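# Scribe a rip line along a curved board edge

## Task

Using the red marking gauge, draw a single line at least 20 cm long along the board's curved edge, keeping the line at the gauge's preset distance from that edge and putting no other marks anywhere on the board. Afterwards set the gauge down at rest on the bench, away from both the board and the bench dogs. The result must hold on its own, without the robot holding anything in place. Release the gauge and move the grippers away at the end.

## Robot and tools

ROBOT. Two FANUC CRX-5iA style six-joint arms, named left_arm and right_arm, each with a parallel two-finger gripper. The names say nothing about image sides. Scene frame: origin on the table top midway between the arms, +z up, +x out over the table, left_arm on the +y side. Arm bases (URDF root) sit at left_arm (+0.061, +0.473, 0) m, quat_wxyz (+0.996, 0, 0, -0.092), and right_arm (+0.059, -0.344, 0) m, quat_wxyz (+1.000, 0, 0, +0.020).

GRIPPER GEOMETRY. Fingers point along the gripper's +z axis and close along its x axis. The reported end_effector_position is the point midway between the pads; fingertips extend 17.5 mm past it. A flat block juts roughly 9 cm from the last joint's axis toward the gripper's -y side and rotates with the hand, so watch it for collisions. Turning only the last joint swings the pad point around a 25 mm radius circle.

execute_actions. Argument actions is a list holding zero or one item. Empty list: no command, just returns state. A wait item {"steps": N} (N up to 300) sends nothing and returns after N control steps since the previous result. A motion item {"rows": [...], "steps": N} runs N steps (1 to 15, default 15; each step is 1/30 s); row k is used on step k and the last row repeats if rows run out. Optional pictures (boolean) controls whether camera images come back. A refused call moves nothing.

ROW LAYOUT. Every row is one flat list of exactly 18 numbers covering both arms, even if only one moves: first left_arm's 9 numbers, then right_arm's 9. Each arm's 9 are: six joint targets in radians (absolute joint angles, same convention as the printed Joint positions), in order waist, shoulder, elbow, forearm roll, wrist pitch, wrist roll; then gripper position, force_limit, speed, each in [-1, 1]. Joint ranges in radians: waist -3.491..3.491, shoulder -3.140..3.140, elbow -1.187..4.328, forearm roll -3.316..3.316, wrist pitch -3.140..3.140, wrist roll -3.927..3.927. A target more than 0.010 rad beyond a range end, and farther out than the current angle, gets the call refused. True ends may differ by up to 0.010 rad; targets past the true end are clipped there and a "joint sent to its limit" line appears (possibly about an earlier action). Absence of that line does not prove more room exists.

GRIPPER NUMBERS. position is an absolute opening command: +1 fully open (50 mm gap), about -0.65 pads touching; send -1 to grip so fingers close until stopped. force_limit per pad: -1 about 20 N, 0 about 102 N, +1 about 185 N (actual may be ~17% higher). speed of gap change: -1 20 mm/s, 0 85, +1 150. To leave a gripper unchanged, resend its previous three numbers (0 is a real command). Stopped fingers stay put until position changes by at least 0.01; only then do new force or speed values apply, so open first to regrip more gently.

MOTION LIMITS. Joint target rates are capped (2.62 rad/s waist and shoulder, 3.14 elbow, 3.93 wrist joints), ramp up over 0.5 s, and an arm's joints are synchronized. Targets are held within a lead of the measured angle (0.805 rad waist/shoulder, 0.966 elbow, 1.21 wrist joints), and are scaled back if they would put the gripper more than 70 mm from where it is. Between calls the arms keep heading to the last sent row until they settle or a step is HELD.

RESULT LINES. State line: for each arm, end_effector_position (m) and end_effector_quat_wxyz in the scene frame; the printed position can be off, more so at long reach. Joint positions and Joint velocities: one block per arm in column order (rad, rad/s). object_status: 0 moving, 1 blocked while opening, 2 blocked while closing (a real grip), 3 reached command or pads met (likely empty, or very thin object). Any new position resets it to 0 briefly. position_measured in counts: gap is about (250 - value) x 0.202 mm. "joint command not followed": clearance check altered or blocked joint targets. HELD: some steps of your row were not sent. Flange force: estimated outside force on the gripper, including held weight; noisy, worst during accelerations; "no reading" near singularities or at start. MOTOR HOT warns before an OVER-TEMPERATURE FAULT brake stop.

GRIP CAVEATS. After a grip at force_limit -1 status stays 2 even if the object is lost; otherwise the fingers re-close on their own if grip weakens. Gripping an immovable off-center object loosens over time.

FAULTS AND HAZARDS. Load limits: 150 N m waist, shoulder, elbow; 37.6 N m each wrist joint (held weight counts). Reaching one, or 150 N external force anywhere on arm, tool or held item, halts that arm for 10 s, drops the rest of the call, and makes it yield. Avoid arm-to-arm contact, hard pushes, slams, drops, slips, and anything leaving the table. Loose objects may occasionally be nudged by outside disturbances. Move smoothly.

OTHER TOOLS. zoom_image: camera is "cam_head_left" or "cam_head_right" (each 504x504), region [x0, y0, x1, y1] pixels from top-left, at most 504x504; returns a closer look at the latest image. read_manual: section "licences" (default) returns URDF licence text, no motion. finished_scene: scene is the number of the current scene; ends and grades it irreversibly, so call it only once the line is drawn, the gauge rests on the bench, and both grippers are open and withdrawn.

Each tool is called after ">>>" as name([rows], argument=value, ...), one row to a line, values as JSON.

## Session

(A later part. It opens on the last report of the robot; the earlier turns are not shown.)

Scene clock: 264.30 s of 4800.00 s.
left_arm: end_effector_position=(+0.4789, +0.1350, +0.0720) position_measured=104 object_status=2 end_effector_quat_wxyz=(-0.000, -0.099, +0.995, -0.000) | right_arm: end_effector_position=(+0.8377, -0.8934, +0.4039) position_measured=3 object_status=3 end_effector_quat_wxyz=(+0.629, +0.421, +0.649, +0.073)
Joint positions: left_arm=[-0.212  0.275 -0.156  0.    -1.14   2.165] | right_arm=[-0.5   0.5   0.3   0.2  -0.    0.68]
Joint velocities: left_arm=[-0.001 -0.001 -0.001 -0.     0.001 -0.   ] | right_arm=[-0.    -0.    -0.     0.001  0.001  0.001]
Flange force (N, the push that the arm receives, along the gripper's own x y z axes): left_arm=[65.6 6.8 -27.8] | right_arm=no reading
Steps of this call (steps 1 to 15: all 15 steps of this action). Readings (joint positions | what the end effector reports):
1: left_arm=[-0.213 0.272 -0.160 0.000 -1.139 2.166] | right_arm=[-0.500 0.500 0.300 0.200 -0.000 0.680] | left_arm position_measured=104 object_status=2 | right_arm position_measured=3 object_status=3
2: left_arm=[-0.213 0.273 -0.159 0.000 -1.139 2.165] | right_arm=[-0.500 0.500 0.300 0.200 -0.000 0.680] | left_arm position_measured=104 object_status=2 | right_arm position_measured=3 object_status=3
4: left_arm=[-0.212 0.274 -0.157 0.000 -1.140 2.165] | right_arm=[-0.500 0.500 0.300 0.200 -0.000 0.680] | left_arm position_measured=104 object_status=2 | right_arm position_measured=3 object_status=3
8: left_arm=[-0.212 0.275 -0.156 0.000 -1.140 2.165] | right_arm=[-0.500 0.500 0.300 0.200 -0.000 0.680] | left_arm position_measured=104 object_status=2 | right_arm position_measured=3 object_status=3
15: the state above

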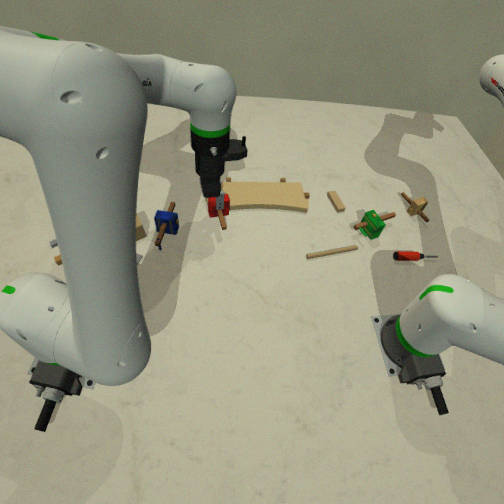

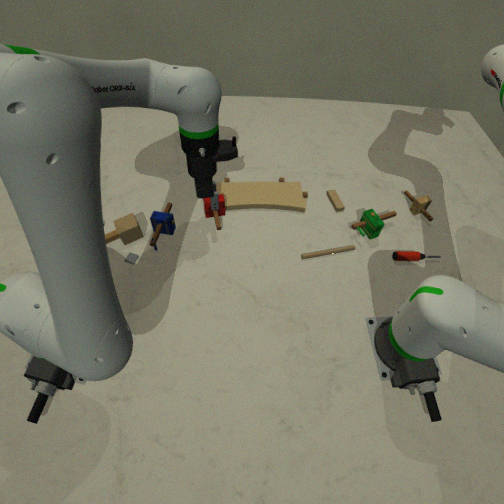

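>>> execute_actions([
  {"rows":[[-0.2188,0.2584,-0.1771,0,-1.1353,2.1716,-1,0,-0.3,-0.5,0.5,0.3,0.2,0,0.68,1,0,0]],"steps":8},
], pictures=false)

>>> execute_actions([
  {"rows":[[-0.4099,0.4535,0.0884,0,-1.2057,2.1647,-1,0,-0.3,-0.5,0.5,0.3,0.2,0,0.68,1,0,0]]},
], pictures=false)

>>> execute_actions([
  {"rows":[[-0.5373,0.6796,0.4355,0,-1.3267,2.1321,-1,0,-0.3,-0.5,0.5,0.3,0.2,0,0.68,1,0,0]]},
], pictures=false)

>>> execute_actions([
  {"steps":10},
], pictures=false)

>>> execute_actions([
  {"rows":[[-0.5344,0.6845,0.4434,0,-1.3297,2.1292,-1,0,-0.3,-0.5,0.5,0.3,0.2,0,0.68,1,0,0]]},
])

>>> zoom_image(camera="cam_head_left", region=[200,160,320,250])

Scene clock: 285.00 s of 4800.00 s.
left_arm: end_effector_position=(+0.4703, +0.1352, +0.0720) position_measured=104 object_status=2 end_effector_quat_wxyz=(+0.000, -0.099, +0.995, +0.000) | right_arm: end_effector_position=(+0.8377, -0.8934, +0.4039) position_measured=3 object_status=3 end_effector_quat_wxyz=(+0.629, +0.421, +0.649, +0.073)
Joint positions: left_arm=[-0.218  0.259 -0.177 -0.    -1.135  2.171] | right_arm=[-0.5   0.5   0.3   0.2  -0.    0.68]
Joint velocities: left_arm=[-0.004 -0.006 -0.008  0.005 -0.     0.001] | right_arm=[ 0.    -0.     0.    -0.    -0.    -0.001]
Flange force (N, the push that the arm receives, along the gripper's own x y z axes): left_arm=[3.3 3.5 2.7] | right_arm=no reading
Steps of this call (steps 1 to 15: the robot went on to your last target; steps 16 to 90: nothing new was sent; then 17.43 s passed at rest; steps 91 to 98: all 8 steps of this action). Readings (joint positions | what the end effector reports):
91: left_arm=[-0.212 0.275 -0.156 -0.000 -1.140 2.165] | right_arm=[-0.500 0.500 0.300 0.200 -0.000 0.680] | left_arm position_measured=104 object_status=2 | right_arm position_measured=3 object_status=3
92: left_arm=[-0.213 0.271 -0.161 -0.000 -1.138 2.166] | right_arm=[-0.500 0.500 0.300 0.200 -0.000 0.680] | left_arm position_measured=104 object_status=2 | right_arm position_measured=3 object_status=3
94: left_arm=[-0.217 0.262 -0.172 -0.001 -1.135 2.170] | right_arm=[-0.500 0.500 0.300 0.200 -0.000 0.680] | left_arm position_measured=104 object_status=2 | right_arm position_measured=3 object_status=3
98: the state above

Scene clock: 285.50 s of 4800.00 s.
left_arm: end_effector_position=(+0.4699, +0.0155, +0.0720) position_measured=104 object_status=2 end_effector_quat_wxyz=(-0.000, -0.000, +1.000, -0.000) | right_arm: end_effector_position=(+0.8377, -0.8934, +0.4039) position_measured=3 object_status=3 end_effector_quat_wxyz=(+0.629, +0.421, +0.649, +0.073)
Joint positions: left_arm=[-0.409  0.453  0.088  0.    -1.206  2.165] | right_arm=[-0.5   0.5   0.3   0.2  -0.    0.68]
Joint velocities: left_arm=[-0.007  0.007  0.015  0.    -0.004  0.002] | right_arm=[-0.     0.001  0.001  0.001  0.    -0.   ]
Flange force (N, the push that the arm receives, along the gripper's own x y z axes): left_arm=[3.7 -4.1 3.9] | right_arm=no reading
Steps of this call (steps 1 to 15: all 15 steps of this action). Readings (joint positions | what the end effector reports):
1: left_arm=[-0.219 0.259 -0.176 -0.000 -1.136 2.171] | right_arm=[-0.500 0.500 0.300 0.200 -0.000 0.680] | left_arm position_measured=104 object_status=2 | right_arm position_measured=3 object_status=3
2: left_arm=[-0.223 0.263 -0.171 -0.000 -1.138 2.171] | right_arm=[-0.500 0.500 0.300 0.200 -0.000 0.680] | left_arm position_measured=104 object_status=2 | right_arm position_measured=3 object_status=3
4: left_arm=[-0.246 0.286 -0.139 -0.000 -1.148 2.171] | right_arm=[-0.500 0.500 0.300 0.200 -0.000 0.680] | left_arm position_measured=104 object_status=2 | right_arm position_measured=3 object_status=3
8: left_arm=[-0.333 0.375 -0.019 0.000 -1.179 2.168] | right_arm=[-0.500 0.500 0.300 0.200 -0.000 0.680] | left_arm position_measured=104 object_status=2 | right_arm position_measured=3 object_status=3
15: the state above

Scene clock: 286.00 s of 4800.00 s.
left_arm: end_effector_position=(+0.4779, -0.0942, +0.0719) position_measured=104 object_status=2 end_effector_quat_wxyz=(-0.000, +0.080, +0.997, +0.000) | right_arm: end_effector_position=(+0.8377, -0.8934, +0.4039) position_measured=3 object_status=3 end_effector_quat_wxyz=(+0.629, +0.421, +0.649, +0.073)
Joint positions: left_arm=[-0.537  0.678  0.433  0.    -1.326  2.132] | right_arm=[-0.5   0.5   0.3   0.2  -0.    0.68]
Joint velocities: left_arm=[-0.034  0.065  0.098  0.001 -0.034 -0.011] | right_arm=[-0.     0.     0.     0.    -0.002  0.   ]
Flange force (N, the push that the arm receives, along the gripper's own x y z axes): left_arm=[-1.3 -18.4 6.7] | right_arm=no reading
Steps of this call (steps 1 to 15: all 15 steps of this action). Readings (joint positions | what the end effector reports):
1: left_arm=[-0.410 0.454 0.089 0.000 -1.206 2.165] | right_arm=[-0.500 0.500 0.300 0.200 -0.000 0.680] | left_arm position_measured=104 object_status=2 | right_arm position_measured=3 object_status=3
2: left_arm=[-0.412 0.458 0.095 0.000 -1.208 2.164] | right_arm=[-0.500 0.500 0.300 0.200 -0.000 0.680] | left_arm position_measured=104 object_status=2 | right_arm position_measured=3 object_status=3
4: left_arm=[-0.424 0.479 0.127 0.000 -1.219 2.161] | right_arm=[-0.500 0.500 0.300 0.200 -0.000 0.680] | left_arm position_measured=104 object_status=2 | right_arm position_measured=3 object_status=3
8: left_arm=[-0.476 0.570 0.267 0.000 -1.268 2.148] | right_arm=[-0.500 0.500 0.300 0.200 -0.000 0.680] | left_arm position_measured=104 object_status=2 | right_arm position_measured=3 object_status=3
15: the state above

Scene clock: 286.33 s of 4800.00 s.
left_arm: end_effector_position=(+0.4779, -0.0948, +0.0720) position_measured=104 object_status=2 end_effector_quat_wxyz=(+0.000, +0.080, +0.997, +0.000) | right_arm: end_effector_position=(+0.8377, -0.8934, +0.4039) position_measured=3 object_status=3 end_effector_quat_wxyz=(+0.629, +0.421, +0.649, +0.073)
Joint positions: left_arm=[-0.537  0.68   0.435 -0.    -1.327  2.132] | right_arm=[-0.5   0.5   0.3   0.2  -0.    0.68]
Joint velocities: left_arm=[-0.     0.     0.001 -0.001 -0.     0.   ] | right_arm=[ 0.001  0.    -0.     0.    -0.001  0.001]
Flange force (N, the push that the arm receives, along the gripper's own x y z axes): left_arm=[0.8 -0.3 1.5] | right_arm=no reading
Steps of this call (steps 1 to 10: the robot went on to your last target). Readings (joint positions | what the end effector reports):
1: left_arm=[-0.537 0.679 0.435 -0.000 -1.326 2.132] | right_arm=[-0.500 0.500 0.300 0.200 -0.000 0.680] | left_arm position_measured=104 object_status=2 | right_arm position_measured=3 object_status=3
2: left_arm=[-0.537 0.679 0.435 -0.000 -1.327 2.132] | right_arm=[-0.500 0.500 0.300 0.200 -0.000 0.680] | left_arm position_measured=104 object_status=2 | right_arm position_measured=3 object_status=3
4: left_arm=[-0.537 0.679 0.435 -0.000 -1.327 2.132] | right_arm=[-0.500 0.500 0.300 0.200 -0.000 0.680] | left_arm position_measured=104 object_status=2 | right_arm position_measured=3 object_status=3
8: left_arm=[-0.537 0.680 0.435 -0.000 -1.327 2.132] | right_arm=[-0.500 0.500 0.300 0.200 -0.000 0.680] | left_arm position_measured=104 object_status=2 | right_arm position_measured=3 object_status=3
10: the state above

Scene clock: 286.83 s of 4800.00 s.
left_arm: end_effector_position=(+0.4809, -0.0949, +0.0720) position_measured=104 object_status=2 end_effector_quat_wxyz=(+0.000, +0.080, +0.997, +0.000) | right_arm: end_effector_position=(+0.8377, -0.8934, +0.4039) position_measured=3 object_status=3 end_effector_quat_wxyz=(+0.629, +0.421, +0.649, +0.073)
Joint positions: left_arm=[-0.534  0.684  0.443 -0.    -1.33   2.129] | right_arm=[-0.5   0.5   0.3   0.2  -0.    0.68]
Joint velocities: left_arm=[-0.001 -0.001  0.     0.     0.    -0.   ] | right_arm=[-0.     0.     0.     0.     0.001  0.   ]
Flange force (N, the push that the arm receives, along the gripper's own x y z axes): left_arm=[5.0 3.4 2.0] | right_arm=no reading
Steps of this call (steps 1 to 15: all 15 steps of this action). Readings (joint positions | what the end effector reports):
1: left_arm=[-0.537 0.680 0.436 -0.000 -1.327 2.132] | right_arm=[-0.500 0.500 0.300 0.200 0.000 0.680] | left_arm position_measured=104 object_status=2 | right_arm position_measured=3 object_status=3
2: left_arm=[-0.537 0.682 0.439 -0.000 -1.328 2.131] | right_arm=[-0.500 0.500 0.300 0.200 -0.000 0.680] | left_arm position_measured=104 object_status=2 | right_arm position_measured=3 object_status=3
4: left_arm=[-0.535 0.684 0.442 -0.000 -1.329 2.130] | right_arm=[-0.500 0.500 0.300 0.200 -0.000 0.680] | left_arm position_measured=104 object_status=2 | right_arm position_measured=3 object_status=3
8: left_arm=[-0.535 0.684 0.443 -0.000 -1.330 2.129] | right_arm=[-0.500 0.500 0.300 0.200 -0.000 0.680] | left_arm position_measured=104 object_status=2 | right_arm position_measured=3 object_status=3
15: the state above

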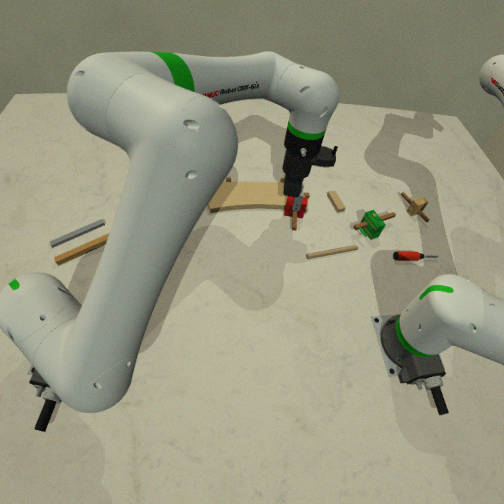

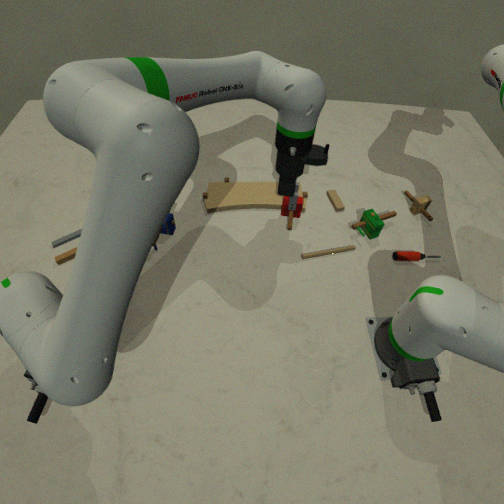

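Region (200, 160, 320, 250) of cam_head_left's 504x504 image, scaled by 4.200, with more detail than that image has; it fills the top 378 rows of this view, and the rest is white.

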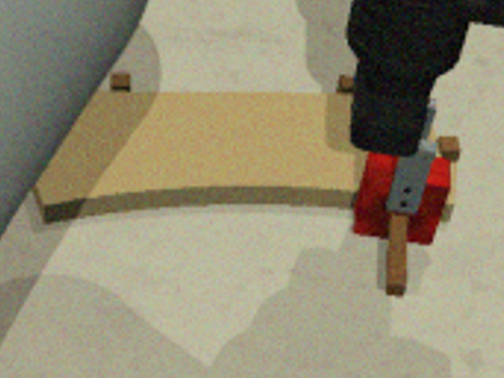

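>>> execute_actions([
  {"rows":[[-0.5324,0.6878,0.4487,0,-1.3317,2.1272,-1,0,-0.3,-0.5,0.5,0.3,0.2,0,0.68,1,0,0]]},
], pictures=false)

>>> execute_actions([
  {"rows":[[-0.5309,0.6902,0.4526,0,-1.3332,2.1257,-1,0,-0.3,-0.5,0.5,0.3,0.2,0,0.68,1,0,0]]},
], pictures=false)

Scene clock: 293.10 s of 4800.00 s.
left_arm: end_effector_position=(+0.4829, -0.0949, +0.0720) position_measured=104 object_status=2 end_effector_quat_wxyz=(-0.000, +0.080, +0.997, -0.000) | right_arm: end_effector_position=(+0.8377, -0.8934, +0.4039) position_measured=3 object_status=3 end_effector_quat_wxyz=(+0.629, +0.421, +0.649, +0.073)
Joint positions: left_arm=[-0.532  0.688  0.449  0.    -1.332  2.127] | right_arm=[-0.5   0.5   0.3   0.2  -0.    0.68]
Joint velocities: left_arm=[-0.001 -0.002 -0.     0.    -0.     0.   ] | right_arm=[ 0.     0.     0.     0.     0.002 -0.   ]
Flange force (N, the push that the arm receives, along the gripper's own x y z axes): left_arm=[4.6 2.6 2.2] | right_arm=no reading
Steps of this call (steps 1 to 15: the robot went on to your last target; steps 16 to 90: nothing new was sent; then 2.77 s passed at rest; steps 91 to 105: all 15 steps of this action). Readings (joint positions | what the end effector reports):
91: left_arm=[-0.534 0.685 0.444 0.000 -1.330 2.129] | right_arm=[-0.500 0.500 0.300 0.200 -0.000 0.680] | left_arm position_measured=104 object_status=2 | right_arm position_measured=3 object_status=3
92: left_arm=[-0.534 0.686 0.446 0.000 -1.331 2.128] | right_arm=[-0.500 0.500 0.300 0.200 -0.000 0.680] | left_arm position_measured=104 object_status=2 | right_arm position_measured=3 object_status=3
94: left_arm=[-0.533 0.687 0.448 0.000 -1.331 2.128] | right_arm=[-0.500 0.500 0.300 0.200 -0.000 0.680] | left_arm position_measured=104 object_status=2 | right_arm position_measured=3 object_status=3
98: left_arm=[-0.532 0.688 0.449 0.000 -1.332 2.127] | right_arm=[-0.500 0.500 0.300 0.200 0.000 0.680] | left_arm position_measured=104 object_status=2 | right_arm position_measured=3 object_status=3
105: the state above

Scene clock: 293.60 s of 4800.00 s.
left_arm: end_effector_position=(+0.4844, -0.0948, +0.0720) position_measured=104 object_status=2 end_effector_quat_wxyz=(-0.000, +0.080, +0.997, -0.000) | right_arm: end_effector_position=(+0.8377, -0.8934, +0.4039) position_measured=3 object_status=3 end_effector_quat_wxyz=(+0.629, +0.421, +0.649, +0.073)
Joint positions: left_arm=[-0.531  0.69   0.453  0.    -1.333  2.126] | right_arm=[-0.5   0.5   0.3   0.2  -0.    0.68]
Joint velocities: left_arm=[-0.     0.002 -0.     0.    -0.     0.   ] | right_arm=[-0.    -0.    -0.     0.001 -0.    -0.002]
Flange force (N, the push that the arm receives, along the gripper's own x y z axes): left_arm=[4.2 2.6 2.3] | right_arm=no reading
Steps of this call (steps 1 to 15: all 15 steps of this action). Readings (joint positions | what the end effector reports):
1: left_arm=[-0.532 0.688 0.449 0.000 -1.332 2.127] | right_arm=[-0.500 0.500 0.300 0.200 -0.000 0.680] | left_arm position_measured=104 object_status=2 | right_arm position_measured=3 object_status=3
2: left_arm=[-0.532 0.689 0.450 0.000 -1.332 2.127] | right_arm=[-0.500 0.500 0.300 0.200 -0.000 0.680] | left_arm position_measured=104 object_status=2 | right_arm position_measured=3 object_status=3
4: left_arm=[-0.531 0.690 0.452 0.000 -1.333 2.126] | right_arm=[-0.500 0.500 0.300 0.200 -0.000 0.680] | left_arm position_measured=104 object_status=2 | right_arm position_measured=3 object_status=3
8: left_arm=[-0.531 0.690 0.453 0.000 -1.333 2.126] | right_arm=[-0.500 0.500 0.300 0.200 0.000 0.680] | left_arm position_measured=104 object_status=2 | right_arm position_measured=3 object_status=3
15: the state above

>>> execute_actions([
  {"rows":[[-0.5295,0.6926,0.4565,0,-1.3347,2.1243,-1,0,-0.3,-0.5,0.5,0.3,0.2,0,0.68,1,0,0]]},
], pictures=false)

>>> execute_actions([
  {"rows":[[-0.528,0.6951,0.4605,0,-1.3362,2.1228,-1,0,-0.3,-0.5,0.5,0.3,0.2,0,0.68,1,0,0]]},
], pictures=false)

>>> execute_actions([
  {"rows":[[-0.5265,0.6975,0.4644,0,-1.3377,2.1213,-1,0,-0.3,-0.5,0.5,0.3,0.2,0,0.68,1,0,0]]},
])

>>> zoom_image(camera="cam_head_left", region=[260,175,320,235])

Scene clock: 307.43 s of 4800.00 s.
left_arm: end_effector_position=(+0.4859, -0.0948, +0.0719) position_measured=104 object_status=2 end_effector_quat_wxyz=(+0.000, +0.080, +0.997, +0.000) | right_arm: end_effector_position=(+0.8377, -0.8934, +0.4039) position_measured=3 object_status=3 end_effector_quat_wxyz=(+0.629, +0.421, +0.649, +0.073)
Joint positions: left_arm=[-0.53   0.693  0.456 -0.    -1.335  2.124] | right_arm=[-0.5   0.5   0.3   0.2  -0.    0.68]
Joint velocities: left_arm=[ 0.001  0.001 -0.001 -0.001 -0.    -0.003] | right_arm=[-0.     0.    -0.    -0.    -0.001 -0.001]
Flange force (N, the push that the arm receives, along the gripper's own x y z axes): left_arm=[5.3 4.2 3.4] | right_arm=no reading
Steps of this call (steps 1 to 15: the robot went on to your last target; steps 16 to 90: nothing new was sent; then 10.33 s passed at rest; steps 91 to 105: all 15 steps of this action). Readings (joint positions | what the end effector reports):
91: left_arm=[-0.531 0.690 0.453 -0.000 -1.333 2.126] | right_arm=[-0.500 0.500 0.300 0.200 -0.000 0.680] | left_arm position_measured=104 object_status=2 | right_arm position_measured=3 object_status=3
92: left_arm=[-0.530 0.691 0.454 -0.000 -1.334 2.125] | right_arm=[-0.500 0.500 0.300 0.200 0.000 0.680] | left_arm position_measured=104 object_status=2 | right_arm position_measured=3 object_status=3
94: left_arm=[-0.530 0.692 0.456 -0.000 -1.334 2.125] | right_arm=[-0.500 0.500 0.300 0.200 -0.000 0.680] | left_arm position_measured=104 object_status=2 | right_arm position_measured=3 object_status=3
98: left_arm=[-0.530 0.693 0.456 -0.000 -1.335 2.124] | right_arm=[-0.500 0.500 0.300 0.200 -0.000 0.680] | left_arm position_measured=104 object_status=2 | right_arm position_measured=3 object_status=3
105: the state above

Scene clock: 307.93 s of 4800.00 s.
left_arm: end_effector_position=(+0.4874, -0.0948, +0.0719) position_measured=104 object_status=2 end_effector_quat_wxyz=(+0.000, +0.080, +0.997, +0.000) | right_arm: end_effector_position=(+0.8377, -0.8934, +0.4039) position_measured=3 object_status=3 end_effector_quat_wxyz=(+0.629, +0.421, +0.649, +0.073)
Joint positions: left_arm=[-0.528  0.695  0.46  -0.    -1.336  2.123] | right_arm=[-0.5   0.5   0.3   0.2  -0.    0.68]
Joint velocities: left_arm=[ 0.    -0.     0.    -0.001  0.     0.001] | right_arm=[-0.    -0.    -0.001 -0.     0.    -0.001]
Flange force (N, the push that the arm receives, along the gripper's own x y z axes): left_arm=[6.0 4.0 2.3] | right_arm=no reading
Steps of this call (steps 1 to 15: all 15 steps of this action). Readings (joint positions | what the end effector reports):
1: left_arm=[-0.529 0.693 0.457 -0.000 -1.335 2.124] | right_arm=[-0.500 0.500 0.300 0.200 -0.000 0.680] | left_arm position_measured=104 object_status=2 | right_arm position_measured=3 object_status=3
2: left_arm=[-0.529 0.694 0.458 -0.000 -1.335 2.124] | right_arm=[-0.500 0.500 0.300 0.200 -0.000 0.680] | left_arm position_measured=104 object_status=2 | right_arm position_measured=3 object_status=3
4: left_arm=[-0.528 0.695 0.460 -0.000 -1.336 2.123] | right_arm=[-0.500 0.500 0.300 0.200 -0.000 0.680] | left_arm position_measured=104 object_status=2 | right_arm position_measured=3 object_status=3
8: left_arm=[-0.528 0.695 0.460 -0.000 -1.336 2.123] | right_arm=[-0.500 0.500 0.300 0.200 -0.000 0.680] | left_arm position_measured=104 object_status=2 | right_arm position_measured=3 object_status=3
15: the state above

Scene clock: 308.43 s of 4800.00 s.
left_arm: end_effector_position=(+0.4889, -0.0947, +0.0719) position_measured=104 object_status=2 end_effector_quat_wxyz=(-0.000, +0.080, +0.997, +0.000) | right_arm: end_effector_position=(+0.8377, -0.8934, +0.4039) position_measured=3 object_status=3 end_effector_quat_wxyz=(+0.629, +0.421, +0.649, +0.073)
Joint positions: left_arm=[-0.527  0.697  0.464 -0.    -1.338  2.121] | right_arm=[-0.5   0.5   0.3   0.2  -0.    0.68]
Joint velocities: left_arm=[ 0.     0.001 -0.001 -0.     0.    -0.   ] | right_arm=[ 0.     0.    -0.     0.    -0.001  0.   ]
Flange force (N, the push that the arm receives, along the gripper's own x y z axes): left_arm=[16.1 2.7 -0.7] | right_arm=no reading
Steps of this call (steps 1 to 15: all 15 steps of this action). Readings (joint positions | what the end effector reports):
1: left_arm=[-0.528 0.695 0.461 -0.000 -1.336 2.123] | right_arm=[-0.500 0.500 0.300 0.200 -0.000 0.680] | left_arm position_measured=104 object_status=2 | right_arm position_measured=3 object_status=3
2: left_arm=[-0.527 0.696 0.462 -0.000 -1.337 2.122] | right_arm=[-0.500 0.500 0.300 0.200 -0.000 0.680] | left_arm position_measured=104 object_status=2 | right_arm position_measured=3 object_status=3
4: left_arm=[-0.527 0.697 0.464 -0.000 -1.338 2.122] | right_arm=[-0.500 0.500 0.300 0.200 -0.000 0.680] | left_arm position_measured=104 object_status=2 | right_arm position_measured=3 object_status=3
8: left_arm=[-0.527 0.697 0.464 -0.000 -1.338 2.121] | right_arm=[-0.500 0.500 0.300 0.200 -0.000 0.680] | left_arm position_measured=104 object_status=2 | right_arm position_measured=3 object_status=3
15: the state above

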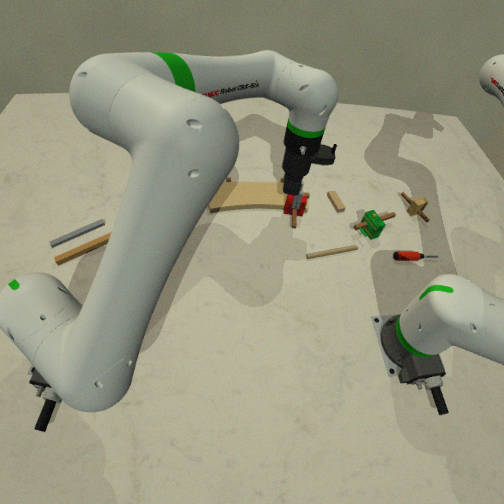

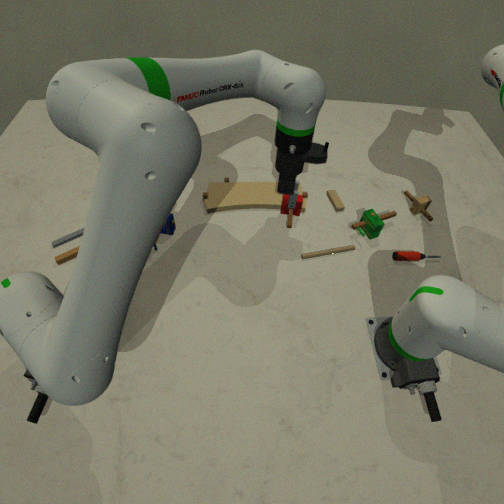

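Region (260, 175, 320, 235) of cam_head_left's 504x504 image, scaled by 8.400, with more detail than that image has.

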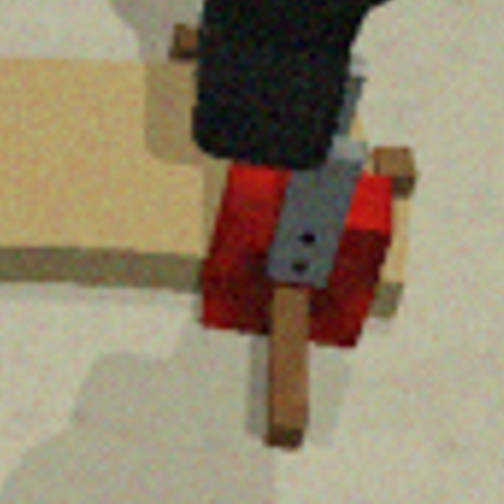

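>>> execute_actions([
  {"rows":[[-0.5265,0.6975,0.4644,0,-1.3377,2.1413,-1,0,-0.3,-0.5,0.5,0.3,0.2,0,0.68,1,0,0]]},
], pictures=false)

>>> execute_actions([
  {"rows":[[-0.5265,0.6975,0.4644,0,-1.3377,2.1613,-1,0,-0.3,-0.5,0.5,0.3,0.2,0,0.68,1,0,0]]},
], pictures=false)

>>> execute_actions([
  {"rows":[[-0.5265,0.6975,0.4644,0,-1.3377,2.1813,-1,0,-0.3,-0.5,0.5,0.3,0.2,0,0.68,1,0,0]]},
], pictures=false)

Scene clock: 323.33 s of 4800.00 s.
left_arm: end_effector_position=(+0.4894, -0.0948, +0.0719) position_measured=104 object_status=2 end_effector_quat_wxyz=(+0.000, +0.070, +0.998, -0.000) | right_arm: end_effector_position=(+0.8377, -0.8934, +0.4039) position_measured=3 object_status=3 end_effector_quat_wxyz=(+0.629, +0.421, +0.649, +0.073)
Joint positions: left_arm=[-0.526  0.698  0.464  0.    -1.338  2.141] | right_arm=[-0.5   0.5   0.3   0.2  -0.    0.68]
Joint velocities: left_arm=[-0.001 -0.001 -0.001  0.    -0.    -0.   ] | right_arm=[-0.     0.     0.     0.    -0.001  0.   ]
Flange force (N, the push that the arm receives, along the gripper's own x y z axes): left_arm=[16.7 -1.1 -1.0] | right_arm=no reading
Steps of this call (steps 1 to 15: the robot went on to your last target; steps 16 to 90: nothing new was sent; then 11.40 s passed at rest; steps 91 to 105: all 15 steps of this action). Readings (joint positions | what the end effector reports):
91: left_arm=[-0.526 0.698 0.464 -0.000 -1.338 2.122] | right_arm=[-0.500 0.500 0.300 0.200 -0.000 0.680] | left_arm position_measured=104 object_status=2 | right_arm position_measured=3 object_status=3
92: left_arm=[-0.526 0.698 0.464 0.000 -1.338 2.127] | right_arm=[-0.500 0.500 0.300 0.200 -0.000 0.680] | left_arm position_measured=104 object_status=2 | right_arm position_measured=3 object_status=3
94: left_arm=[-0.526 0.698 0.464 0.000 -1.338 2.138] | right_arm=[-0.500 0.500 0.300 0.200 -0.000 0.680] | left_arm position_measured=104 object_status=2 | right_arm position_measured=3 object_status=3
98: left_arm=[-0.526 0.698 0.464 0.000 -1.338 2.141] | right_arm=[-0.500 0.500 0.300 0.200 -0.000 0.680] | left_arm position_measured=104 object_status=2 | right_arm position_measured=3 object_status=3
105: the state above

Scene clock: 323.83 s of 4800.00 s.
left_arm: end_effector_position=(+0.4899, -0.0949, +0.0719) position_measured=104 object_status=2 end_effector_quat_wxyz=(-0.000, +0.060, +0.998, -0.000) | right_arm: end_effector_position=(+0.8377, -0.8934, +0.4039) position_measured=3 object_status=3 end_effector_quat_wxyz=(+0.629, +0.421, +0.649, +0.073)
Joint positions: left_arm=[-0.526  0.698  0.464  0.    -1.338  2.161] | right_arm=[-0.5   0.5   0.3   0.2  -0.    0.68]
Joint velocities: left_arm=[ 0.001  0.001 -0.    -0.001  0.    -0.   ] | right_arm=[ 0.001  0.    -0.    -0.    -0.    -0.001]
Flange force (N, the push that the arm receives, along the gripper's own x y z axes): left_arm=[38.8 -0.9 -5.8] | right_arm=no reading
Steps of this call (steps 1 to 15: all 15 steps of this action). Readings (joint positions | what the end effector reports):
1: left_arm=[-0.526 0.698 0.464 0.000 -1.338 2.142] | right_arm=[-0.500 0.500 0.300 0.200 -0.000 0.680] | left_arm position_measured=104 object_status=2 | right_arm position_measured=3 object_status=3
2: left_arm=[-0.526 0.698 0.464 0.000 -1.338 2.148] | right_arm=[-0.500 0.500 0.300 0.200 -0.000 0.680] | left_arm position_measured=104 object_status=2 | right_arm position_measured=3 object_status=3
4: left_arm=[-0.526 0.698 0.464 0.000 -1.338 2.158] | right_arm=[-0.500 0.500 0.300 0.200 -0.000 0.680] | left_arm position_measured=104 object_status=2 | right_arm position_measured=3 object_status=3
8: left_arm=[-0.526 0.698 0.464 0.000 -1.338 2.161] | right_arm=[-0.500 0.500 0.300 0.200 -0.000 0.680] | left_arm position_measured=104 object_status=2 | right_arm position_measured=3 object_status=3
15: the state above

Scene clock: 324.33 s of 4800.00 s.
left_arm: end_effector_position=(+0.4903, -0.0949, +0.0719) position_measured=104 object_status=2 end_effector_quat_wxyz=(-0.000, +0.050, +0.999, +0.000) | right_arm: end_effector_position=(+0.8377, -0.8934, +0.4039) position_measured=3 object_status=3 end_effector_quat_wxyz=(+0.629, +0.421, +0.649, +0.073)
Joint positions: left_arm=[-0.527  0.698  0.464  0.    -1.338  2.181] | right_arm=[-0.5   0.5   0.3   0.2  -0.    0.68]
Joint velocities: left_arm=[ 0.001  0.002  0.    -0.001  0.     0.001] | right_arm=[ 0.  0. -0. -0. -0. -0.]
Flange force (N, the push that the arm receives, along the gripper's own x y z axes): left_arm=[61.4 5.6 -15.1] | right_arm=no reading
Steps of this call (steps 1 to 15: all 15 steps of this action). Readings (joint positions | what the end effector reports):
1: left_arm=[-0.526 0.698 0.464 0.000 -1.338 2.162] | right_arm=[-0.500 0.500 0.300 0.200 -0.000 0.680] | left_arm position_measured=104 object_status=2 | right_arm position_measured=3 object_status=3
2: left_arm=[-0.526 0.698 0.464 0.000 -1.338 2.168] | right_arm=[-0.500 0.500 0.300 0.200 -0.000 0.680] | left_arm position_measured=104 object_status=2 | right_arm position_measured=3 object_status=3
4: left_arm=[-0.527 0.698 0.464 0.000 -1.338 2.178] | right_arm=[-0.500 0.500 0.300 0.200 -0.000 0.680] | left_arm position_measured=104 object_status=2 | right_arm position_measured=3 object_status=3
8: left_arm=[-0.527 0.698 0.464 0.000 -1.338 2.181] | right_arm=[-0.500 0.500 0.300 0.200 -0.000 0.680] | left_arm position_measured=104 object_status=2 | right_arm position_measured=3 object_status=3
15: the state above

>>> execute_actions([
  {"rows":[[-0.5275,0.6959,0.4618,0,-1.3367,2.142,-1,0,-0.3,-0.5,0.5,0.3,0.2,0,0.68,1,0,0]]},
], pictures=false)

>>> execute_actions([
  {"rows":[[-0.5275,0.6972,0.4591,0,-1.3327,2.142,-1,0,-0.3,-0.5,0.5,0.3,0.2,0,0.68,1,0,0]]},
], pictures=false)

>>> execute_actions([
  {"rows":[[-0.5275,0.6982,0.4571,0,-1.3297,2.142,-1,0,-0.3,-0.5,0.5,0.3,0.2,0,0.68,1,0,0]]},
], pictures=false)

>>> execute_actions([
  {"rows":[[-0.5275,0.6992,0.4551,0,-1.3267,2.142,-1,0,-0.3,-0.5,0.5,0.3,0.2,0,0.68,1,0,0]]},
], pictures=false)

Scene clock: 338.33 s of 4800.00 s.
left_arm: end_effector_position=(+0.4885, -0.0947, +0.0719) position_measured=104 object_status=2 end_effector_quat_wxyz=(+0.000, +0.070, +0.998, +0.000) | right_arm: end_effector_position=(+0.8377, -0.8934, +0.4039) position_measured=3 object_status=3 end_effector_quat_wxyz=(+0.629, +0.421, +0.649, +0.073)
Joint positions: left_arm=[-0.527  0.696  0.462 -0.    -1.337  2.142] | right_arm=[-0.5   0.5   0.3   0.2  -0.    0.68]
Joint velocities: left_arm=[-0.001  0.001 -0.     0.006 -0.    -0.   ] | right_arm=[ 0.    -0.001  0.     0.001 -0.001 -0.   ]
Flange force (N, the push that the arm receives, along the gripper's own x y z axes): left_arm=[8.3 6.9 3.0] | right_arm=no reading
Steps of this call (steps 1 to 15: the robot went on to your last target; steps 16 to 90: nothing new was sent; then 10.50 s passed at rest; steps 91 to 105: all 15 steps of this action). Readings (joint positions | what the end effector reports):
91: left_arm=[-0.526 0.698 0.464 -0.000 -1.338 2.181] | right_arm=[-0.500 0.500 0.300 0.200 -0.000 0.680] | left_arm position_measured=104 object_status=2 | right_arm position_measured=3 object_status=3
92: left_arm=[-0.526 0.697 0.464 -0.000 -1.337 2.174] | right_arm=[-0.500 0.500 0.300 0.200 0.000 0.680] | left_arm position_measured=104 object_status=2 | right_arm position_measured=3 object_status=3
94: left_arm=[-0.527 0.697 0.463 -0.000 -1.336 2.152] | right_arm=[-0.500 0.500 0.300 0.200 -0.000 0.680] | left_arm position_measured=104 object_status=2 | right_arm position_measured=3 object_status=3
98: left_arm=[-0.527 0.696 0.462 -0.000 -1.336 2.143] | right_arm=[-0.500 0.500 0.300 0.200 -0.000 0.680] | left_arm position_measured=104 object_status=2 | right_arm position_measured=3 object_status=3
105: the state above

Scene clock: 338.83 s of 4800.00 s.
left_arm: end_effector_position=(+0.4884, -0.0948, +0.0699) position_measured=104 object_status=2 end_effector_quat_wxyz=(+0.000, +0.070, +0.998, -0.000) | right_arm: end_effector_position=(+0.8377, -0.8934, +0.4039) position_measured=3 object_status=3 end_effector_quat_wxyz=(+0.629, +0.421, +0.649, +0.073)
Joint positions: left_arm=[-0.527  0.697  0.459  0.    -1.333  2.142] | right_arm=[-0.5   0.5   0.3   0.2  -0.    0.68]
Joint velocities: left_arm=[ 0.001  0.     0.    -0.001  0.    -0.002] | right_arm=[ 0.    -0.    -0.    -0.001 -0.     0.001]
Flange force (N, the push that the arm receives, along the gripper's own x y z axes): left_arm=[5.8 5.5 1.8] | right_arm=no reading
Steps of this call (steps 1 to 15: all 15 steps of this action). Readings (joint positions | what the end effector reports):
1: left_arm=[-0.527 0.696 0.462 -0.000 -1.337 2.142] | right_arm=[-0.500 0.500 0.300 0.200 -0.000 0.680] | left_arm position_measured=104 object_status=2 | right_arm position_measured=3 object_status=3
2: left_arm=[-0.527 0.696 0.461 -0.000 -1.335 2.142] | right_arm=[-0.500 0.500 0.300 0.200 -0.000 0.680] | left_arm position_measured=104 object_status=2 | right_arm position_measured=3 object_status=3
4: left_arm=[-0.527 0.697 0.460 -0.000 -1.333 2.142] | right_arm=[-0.500 0.500 0.300 0.200 -0.000 0.680] | left_arm position_measured=104 object_status=2 | right_arm position_measured=3 object_status=3
8: left_arm=[-0.527 0.697 0.459 0.000 -1.333 2.142] | right_arm=[-0.500 0.500 0.300 0.200 -0.000 0.680] | left_arm position_measured=104 object_status=2 | right_arm position_measured=3 object_status=3
15: the state above

Scene clock: 339.33 s of 4800.00 s.
left_arm: end_effector_position=(+0.4884, -0.0949, +0.0684) position_measured=104 object_status=2 end_effector_quat_wxyz=(-0.000, +0.070, +0.998, -0.000) | right_arm: end_effector_position=(+0.8377, -0.8934, +0.4039) position_measured=3 object_status=3 end_effector_quat_wxyz=(+0.629, +0.421, +0.649, +0.073)
Joint positions: left_arm=[-0.528  0.698  0.457  0.    -1.33   2.142] | right_arm=[-0.5   0.5   0.3   0.2  -0.    0.68]
Joint velocities: left_arm=[-0.     0.     0.    -0.001 -0.     0.   ] | right_arm=[-0.001 -0.     0.001  0.    -0.     0.001]
Flange force (N, the push that the arm receives, along the gripper's own x y z axes): left_arm=[3.7 3.1 3.0] | right_arm=no reading
Steps of this call (steps 1 to 15: all 15 steps of this action). Readings (joint positions | what the end effector reports):
1: left_arm=[-0.527 0.697 0.459 0.000 -1.332 2.142] | right_arm=[-0.500 0.500 0.300 0.200 -0.000 0.680] | left_arm position_measured=104 object_status=2 | right_arm position_measured=3 object_status=3
2: left_arm=[-0.528 0.698 0.458 0.000 -1.331 2.142] | right_arm=[-0.500 0.500 0.300 0.200 -0.000 0.680] | left_arm position_measured=104 object_status=2 | right_arm position_measured=3 object_status=3
4: left_arm=[-0.528 0.698 0.457 0.000 -1.330 2.142] | right_arm=[-0.500 0.500 0.300 0.200 -0.000 0.680] | left_arm position_measured=104 object_status=2 | right_arm position_measured=3 object_status=3
8: left_arm=[-0.528 0.698 0.457 0.000 -1.330 2.142] | right_arm=[-0.500 0.500 0.300 0.200 0.000 0.680] | left_arm position_measured=104 object_status=2 | right_arm position_measured=3 object_status=3
15: the state above

Scene clock: 339.83 s of 4800.00 s.
left_arm: end_effector_position=(+0.4884, -0.0949, +0.0669) position_measured=104 object_status=2 end_effector_quat_wxyz=(-0.000, +0.070, +0.998, -0.000) | right_arm: end_effector_position=(+0.8377, -0.8934, +0.4039) position_measured=3 object_status=3 end_effector_quat_wxyz=(+0.629, +0.421, +0.649, +0.073)
Joint positions: left_arm=[-0.528  0.699  0.455  0.    -1.327  2.142] | right_arm=[-0.5   0.5   0.3   0.2  -0.    0.68]
Joint velocities: left_arm=[-0.001  0.002 -0.    -0.     0.    -0.001] | right_arm=[ 0.    -0.001  0.001  0.    -0.001  0.001]
Flange force (N, the push that the arm receives, along the gripper's own x y z axes): left_arm=[5.0 3.1 2.4] | right_arm=no reading
Steps of this call (steps 1 to 15: all 15 steps of this action). Readings (joint positions | what the end effector reports):
1: left_arm=[-0.528 0.698 0.457 0.000 -1.329 2.142] | right_arm=[-0.500 0.500 0.300 0.200 -0.000 0.680] | left_arm position_measured=104 object_status=2 | right_arm position_measured=3 object_status=3
2: left_arm=[-0.528 0.699 0.456 0.000 -1.328 2.142] | right_arm=[-0.500 0.500 0.300 0.200 -0.000 0.680] | left_arm position_measured=104 object_status=2 | right_arm position_measured=3 object_status=3
4: left_arm=[-0.528 0.699 0.455 0.000 -1.327 2.142] | right_arm=[-0.500 0.500 0.300 0.200 -0.000 0.680] | left_arm position_measured=104 object_status=2 | right_arm position_measured=3 object_status=3
8: left_arm=[-0.528 0.699 0.455 0.000 -1.327 2.142] | right_arm=[-0.500 0.500 0.300 0.200 -0.000 0.680] | left_arm position_measured=104 object_status=2 | right_arm position_measured=3 object_status=3
15: the state above

Continue, with +0.7 mm in x.

>>> execute_actions([
  {"rows":[[-0.5268,0.701,0.4556,0,-1.3254,2.1413,-1,0,-0.3,-0.5,0.5,0.3,0.2,0,0.68,1,0,0]]},
], pictures=false)

>>> execute_actions([
  {"rows":[[-0.5268,0.7017,0.4543,0,-1.3234,2.1413,-1,0,-0.3,-0.5,0.5,0.3,0.2,0,0.68,1,0,0]]},
], pictures=false)

>>> execute_actions([
  {"rows":[[-0.5268,0.7023,0.4529,0,-1.3214,2.1413,-1,0,-0.3,-0.5,0.5,0.3,0.2,0,0.68,1,0,0]]},
], pictures=false)

Scene clock: 356.03 s of 4800.00 s.
left_arm: end_effector_position=(+0.4891, -0.0948, +0.0659) position_measured=104 object_status=2 end_effector_quat_wxyz=(+0.000, +0.070, +0.998, -0.000) | right_arm: end_effector_position=(+0.8377, -0.8934, +0.4039) position_measured=3 object_status=3 end_effector_quat_wxyz=(+0.629, +0.421, +0.649, +0.073)
Joint positions: left_arm=[-0.527  0.701  0.456 -0.    -1.325  2.141] | right_arm=[-0.5   0.5   0.3   0.2  -0.    0.68]
Joint velocities: left_arm=[-0.     0.     0.001 -0.001  0.     0.001] | right_arm=[-0.    -0.     0.001  0.001 -0.002 -0.001]
Flange force (N, the push that the arm receives, along the gripper's own x y z axes): left_arm=[15.5 2.3 -17.8] | right_arm=no reading
Steps of this call (steps 1 to 15: the robot went on to your last target; steps 16 to 90: nothing new was sent; then 12.70 s passed at rest; steps 91 to 105: all 15 steps of this action). Readings (joint positions | what the end effector reports):
91: left_arm=[-0.528 0.699 0.455 -0.000 -1.327 2.142] | right_arm=[-0.500 0.500 0.300 0.200 -0.000 0.680] | left_arm position_measured=104 object_status=2 | right_arm position_measured=3 object_status=3
92: left_arm=[-0.528 0.700 0.455 -0.000 -1.326 2.142] | right_arm=[-0.500 0.500 0.300 0.200 -0.000 0.680] | left_arm position_measured=104 object_status=2 | right_arm position_measured=3 object_status=3
94: left_arm=[-0.527 0.701 0.455 0.000 -1.326 2.141] | right_arm=[-0.500 0.500 0.300 0.200 -0.000 0.680] | left_arm position_measured=104 object_status=2 | right_arm position_measured=3 object_status=3
98: left_arm=[-0.527 0.701 0.456 -0.000 -1.326 2.141] | right_arm=[-0.500 0.500 0.300 0.200 -0.000 0.680] | left_arm position_measured=104 object_status=2 | right_arm position_measured=3 object_status=3
105: the state above

Scene clock: 356.53 s of 4800.00 s.
left_arm: end_effector_position=(+0.4891, -0.0949, +0.0649) position_measured=104 object_status=2 end_effector_quat_wxyz=(+0.000, +0.070, +0.998, -0.000) | right_arm: end_effector_position=(+0.8377, -0.8934, +0.4039) position_measured=3 object_status=3 end_effector_quat_wxyz=(+0.629, +0.421, +0.649, +0.073)
Joint positions: left_arm=[-0.527  0.702  0.454  0.    -1.323  2.141] | right_arm=[-0.5   0.5   0.3   0.2  -0.    0.68]
Joint velocities: left_arm=[-0.002  0.001 -0.     0.001 -0.     0.001] | right_arm=[-0.001 -0.     0.    -0.     0.001 -0.001]
Flange force (N, the push that the arm receives, along the gripper's own x y z axes): left_arm=[30.4 13.4 -49.9] | right_arm=no reading
Steps of this call (steps 1 to 15: all 15 steps of this action). Readings (joint positions | what the end effector reports):
1: left_arm=[-0.527 0.701 0.456 -0.000 -1.325 2.141] | right_arm=[-0.500 0.500 0.300 0.200 -0.000 0.680] | left_arm position_measured=104 object_status=2 | right_arm position_measured=3 object_status=3
2: left_arm=[-0.527 0.701 0.455 0.000 -1.325 2.141] | right_arm=[-0.500 0.500 0.300 0.200 0.000 0.680] | left_arm position_measured=104 object_status=2 | right_arm position_measured=3 object_status=3
4: left_arm=[-0.527 0.701 0.455 -0.000 -1.324 2.141] | right_arm=[-0.500 0.500 0.300 0.200 -0.000 0.680] | left_arm position_measured=104 object_status=2 | right_arm position_measured=3 object_status=3
8: left_arm=[-0.527 0.701 0.454 -0.000 -1.323 2.141] | right_arm=[-0.500 0.500 0.300 0.200 -0.000 0.680] | left_arm position_measured=104 object_status=2 | right_arm position_measured=3 object_status=3
15: the state above

Scene clock: 357.03 s of 4800.00 s.
left_arm: end_effector_position=(+0.4891, -0.0948, +0.0639) position_measured=104 object_status=2 end_effector_quat_wxyz=(+0.000, +0.070, +0.998, -0.000) | right_arm: end_effector_position=(+0.8377, -0.8934, +0.4039) position_measured=3 object_status=3 end_effector_quat_wxyz=(+0.629, +0.421, +0.649, +0.073)
Joint positions: left_arm=[-0.527  0.702  0.453  0.    -1.321  2.141] | right_arm=[-0.5   0.5   0.3   0.2  -0.    0.68]
Joint velocities: left_arm=[ 0.     0.003 -0.001  0.001 -0.    -0.001] | right_arm=[0.    0.001 0.    0.    0.    0.001]
Flange force (N, the push that the arm receives, along the gripper's own x y z axes): left_arm=[46.8 20.3 -78.3] | right_arm=no reading
Steps of this call (steps 1 to 15: all 15 steps of this action). Readings (joint positions | what the end effector reports):
1: left_arm=[-0.527 0.702 0.454 0.000 -1.323 2.141] | right_arm=[-0.500 0.500 0.300 0.200 -0.000 0.680] | left_arm position_measured=104 object_status=2 | right_arm position_measured=3 object_status=3
2: left_arm=[-0.527 0.702 0.454 -0.000 -1.323 2.141] | right_arm=[-0.500 0.500 0.300 0.200 -0.000 0.680] | left_arm position_measured=104 object_status=2 | right_arm position_measured=3 object_status=3
4: left_arm=[-0.527 0.702 0.453 0.000 -1.322 2.141] | right_arm=[-0.500 0.500 0.300 0.200 -0.000 0.680] | left_arm position_measured=104 object_status=2 | right_arm position_measured=3 object_status=3
8: left_arm=[-0.527 0.702 0.453 0.000 -1.321 2.141] | right_arm=[-0.500 0.500 0.300 0.200 -0.000 0.680] | left_arm position_measured=104 object_status=2 | right_arm position_measured=3 object_status=3
15: the state above

>>> execute_actions([
  {"rows":[[-0.5268,0.701,0.4556,0,-1.3254,2.1413,-1,0,-0.3,-0.5,0.5,0.3,0.2,0,0.68,1,0,0]]},
], pictures=false)

>>> execute_actions([
  {"rows":[[-0.5185,0.6878,0.4343,0,-1.3173,2.1442,-1,0,-0.3,-0.5,0.5,0.3,0.2,0,0.68,1,0,0]]},
], pictures=false)

Scene clock: 380.93 s of 4800.00 s.
left_arm: end_effector_position=(+0.4891, -0.0947, +0.0656) position_measured=104 object_status=2 end_effector_quat_wxyz=(-0.000, +0.070, +0.998, +0.000) | right_arm: end_effector_position=(+0.8377, -0.8934, +0.4039) position_measured=3 object_status=3 end_effector_quat_wxyz=(+0.629, +0.421, +0.649, +0.073)
Joint positions: left_arm=[-0.527  0.701  0.456 -0.    -1.325  2.141] | right_arm=[-0.5   0.5   0.3   0.2  -0.    0.68]
Joint velocities: left_arm=[ 0.001  0.     0.001  0.     0.    -0.001] | right_arm=[ 0.    -0.     0.    -0.     0.001 -0.   ]
Flange force (N, the push that the arm receives, along the gripper's own x y z axes): left_arm=[22.5 -1.1 -11.1] | right_arm=no reading
Steps of this call (steps 1 to 15: the robot went on to your last target; steps 16 to 90: nothing new was sent; then 20.40 s passed at rest; steps 91 to 105: all 15 steps of this action). Readings (joint positions | what the end effector reports):
91: left_arm=[-0.527 0.702 0.453 -0.000 -1.322 2.141] | right_arm=[-0.500 0.500 0.300 0.200 -0.000 0.680] | left_arm position_measured=104 object_status=2 | right_arm position_measured=3 object_status=3
92: left_arm=[-0.527 0.702 0.454 -0.000 -1.323 2.141] | right_arm=[-0.500 0.500 0.300 0.200 -0.000 0.680] | left_arm position_measured=104 object_status=2 | right_arm position_measured=3 object_status=3
94: left_arm=[-0.527 0.702 0.455 -0.000 -1.324 2.141] | right_arm=[-0.500 0.500 0.300 0.200 -0.000 0.680] | left_arm position_measured=104 object_status=2 | right_arm position_measured=3 object_status=3
98: left_arm=[-0.527 0.702 0.455 -0.000 -1.325 2.141] | right_arm=[-0.500 0.500 0.300 0.200 -0.000 0.680] | left_arm position_measured=104 object_status=2 | right_arm position_measured=3 object_status=3
105: the state above

Scene clock: 381.43 s of 4800.00 s.
left_arm: end_effector_position=(+0.4900, -0.0880, +0.0659) position_measured=104 object_status=2 end_effector_quat_wxyz=(-0.000, +0.065, +0.998, +0.000) | right_arm: end_effector_position=(+0.8377, -0.8934, +0.4039) position_measured=3 object_status=3 end_effector_quat_wxyz=(+0.629, +0.421, +0.649, +0.073)
Joint positions: left_arm=[-0.518  0.688  0.434 -0.    -1.317  2.144] | right_arm=[-0.5   0.5   0.3   0.2  -0.    0.68]
Joint velocities: left_arm=[ 0.002  0.001  0.    -0.001 -0.     0.   ] | right_arm=[-0.    -0.     0.     0.     0.002 -0.001]
Flange force (N, the push that the arm receives, along the gripper's own x y z axes): left_arm=[14.5 -6.0 -7.2] | right_arm=no reading
Steps of this call (steps 1 to 15: all 15 steps of this action). Readings (joint positions | what the end effector reports):
1: left_arm=[-0.527 0.701 0.455 -0.000 -1.325 2.141] | right_arm=[-0.500 0.500 0.300 0.200 -0.000 0.680] | left_arm position_measured=104 object_status=2 | right_arm position_measured=3 object_status=3
2: left_arm=[-0.525 0.698 0.450 -0.000 -1.323 2.142] | right_arm=[-0.500 0.500 0.300 0.200 -0.000 0.680] | left_arm position_measured=104 object_status=2 | right_arm position_measured=3 object_status=3
4: left_arm=[-0.520 0.690 0.439 -0.000 -1.319 2.144] | right_arm=[-0.500 0.500 0.300 0.200 -0.000 0.680] | left_arm position_measured=104 object_status=2 | right_arm position_measured=3 object_status=3
8: left_arm=[-0.519 0.688 0.435 -0.000 -1.317 2.144] | right_arm=[-0.500 0.500 0.300 0.200 -0.000 0.680] | left_arm position_measured=104 object_status=2 | right_arm position_measured=3 object_status=3
15: the state above

>>> execute_actions([
  {"rows":[[-0.5101,0.6747,0.4129,0,-1.309,2.1471,-1,0,-0.3,-0.5,0.5,0.3,0.2,0,0.68,1,0,0]]},
], pictures=false)

>>> execute_actions([
  {"rows":[[-0.4932,0.6489,0.3712,0,-1.2931,2.1528,-1,0,-0.3,-0.5,0.5,0.3,0.2,0,0.68,1,0,0]]},
], pictures=false)

Scene clock: 390.43 s of 4800.00 s.
left_arm: end_effector_position=(+0.4909, -0.0812, +0.0659) position_measured=104 object_status=2 end_effector_quat_wxyz=(-0.000, +0.059, +0.998, -0.000) | right_arm: end_effector_position=(+0.8377, -0.8934, +0.4039) position_measured=3 object_status=3 end_effector_quat_wxyz=(+0.629, +0.421, +0.649, +0.073)
Joint positions: left_arm=[-0.51   0.675  0.413  0.    -1.309  2.147] | right_arm=[-0.5   0.5   0.3   0.2  -0.    0.68]
Joint velocities: left_arm=[ 0.001 -0.     0.001 -0.     0.    -0.002] | right_arm=[-0.    -0.     0.     0.     0.001 -0.001]
Flange force (N, the push that the arm receives, along the gripper's own x y z axes): left_arm=[15.7 -4.8 -6.8] | right_arm=no reading
Steps of this call (steps 1 to 15: the robot went on to your last target; steps 16 to 90: nothing new was sent; then 5.50 s passed at rest; steps 91 to 105: all 15 steps of this action). Readings (joint positions | what the end effector reports):
91: left_arm=[-0.518 0.687 0.434 0.000 -1.317 2.144] | right_arm=[-0.500 0.500 0.300 0.200 -0.000 0.680] | left_arm position_measured=104 object_status=2 | right_arm position_measured=3 object_status=3
92: left_arm=[-0.516 0.684 0.429 0.000 -1.315 2.145] | right_arm=[-0.500 0.500 0.300 0.200 -0.000 0.680] | left_arm position_measured=104 object_status=2 | right_arm position_measured=3 object_status=3
94: left_arm=[-0.512 0.677 0.417 0.000 -1.311 2.147] | right_arm=[-0.500 0.500 0.300 0.200 -0.000 0.680] | left_arm position_measured=104 object_status=2 | right_arm position_measured=3 object_status=3
98: left_arm=[-0.510 0.675 0.413 0.000 -1.309 2.147] | right_arm=[-0.500 0.500 0.300 0.200 -0.000 0.680] | left_arm position_measured=104 object_status=2 | right_arm position_measured=3 object_status=3
105: the state above

Scene clock: 390.93 s of 4800.00 s.
left_arm: end_effector_position=(+0.4924, -0.0675, +0.0658) position_measured=104 object_status=2 end_effector_quat_wxyz=(+0.000, +0.048, +0.999, -0.000) | right_arm: end_effector_position=(+0.8377, -0.8934, +0.4039) position_measured=3 object_status=3 end_effector_quat_wxyz=(+0.629, +0.421, +0.649, +0.073)
Joint positions: left_arm=[-0.493  0.649  0.371  0.    -1.293  2.153] | right_arm=[-0.5   0.5   0.3   0.2  -0.    0.68]
Joint velocities: left_arm=[ 0.001 -0.001 -0.    -0.    -0.     0.002] | right_arm=[-0.001  0.001 -0.001 -0.    -0.    -0.001]
Flange force (N, the push that the arm receives, along the gripper's own x y z axes): left_arm=[18.5 -4.4 -7.4] | right_arm=no reading
Steps of this call (steps 1 to 15: all 15 steps of this action). Readings (joint positions | what the end effector reports):
1: left_arm=[-0.510 0.674 0.412 0.000 -1.309 2.147] | right_arm=[-0.500 0.500 0.300 0.200 -0.000 0.680] | left_arm position_measured=104 object_status=2 | right_arm position_measured=3 object_status=3
2: left_arm=[-0.508 0.671 0.406 0.000 -1.306 2.148] | right_arm=[-0.500 0.500 0.300 0.200 -0.000 0.680] | left_arm position_measured=104 object_status=2 | right_arm position_measured=3 object_status=3
4: left_arm=[-0.498 0.657 0.384 0.000 -1.298 2.151] | right_arm=[-0.500 0.500 0.300 0.200 -0.000 0.680] | left_arm position_measured=104 object_status=2 | right_arm position_measured=3 object_status=3
8: left_arm=[-0.493 0.649 0.372 0.000 -1.293 2.153] | right_arm=[-0.500 0.500 0.300 0.200 -0.000 0.680] | left_arm position_measured=104 object_status=2 | right_arm position_measured=3 object_status=3
15: the state above


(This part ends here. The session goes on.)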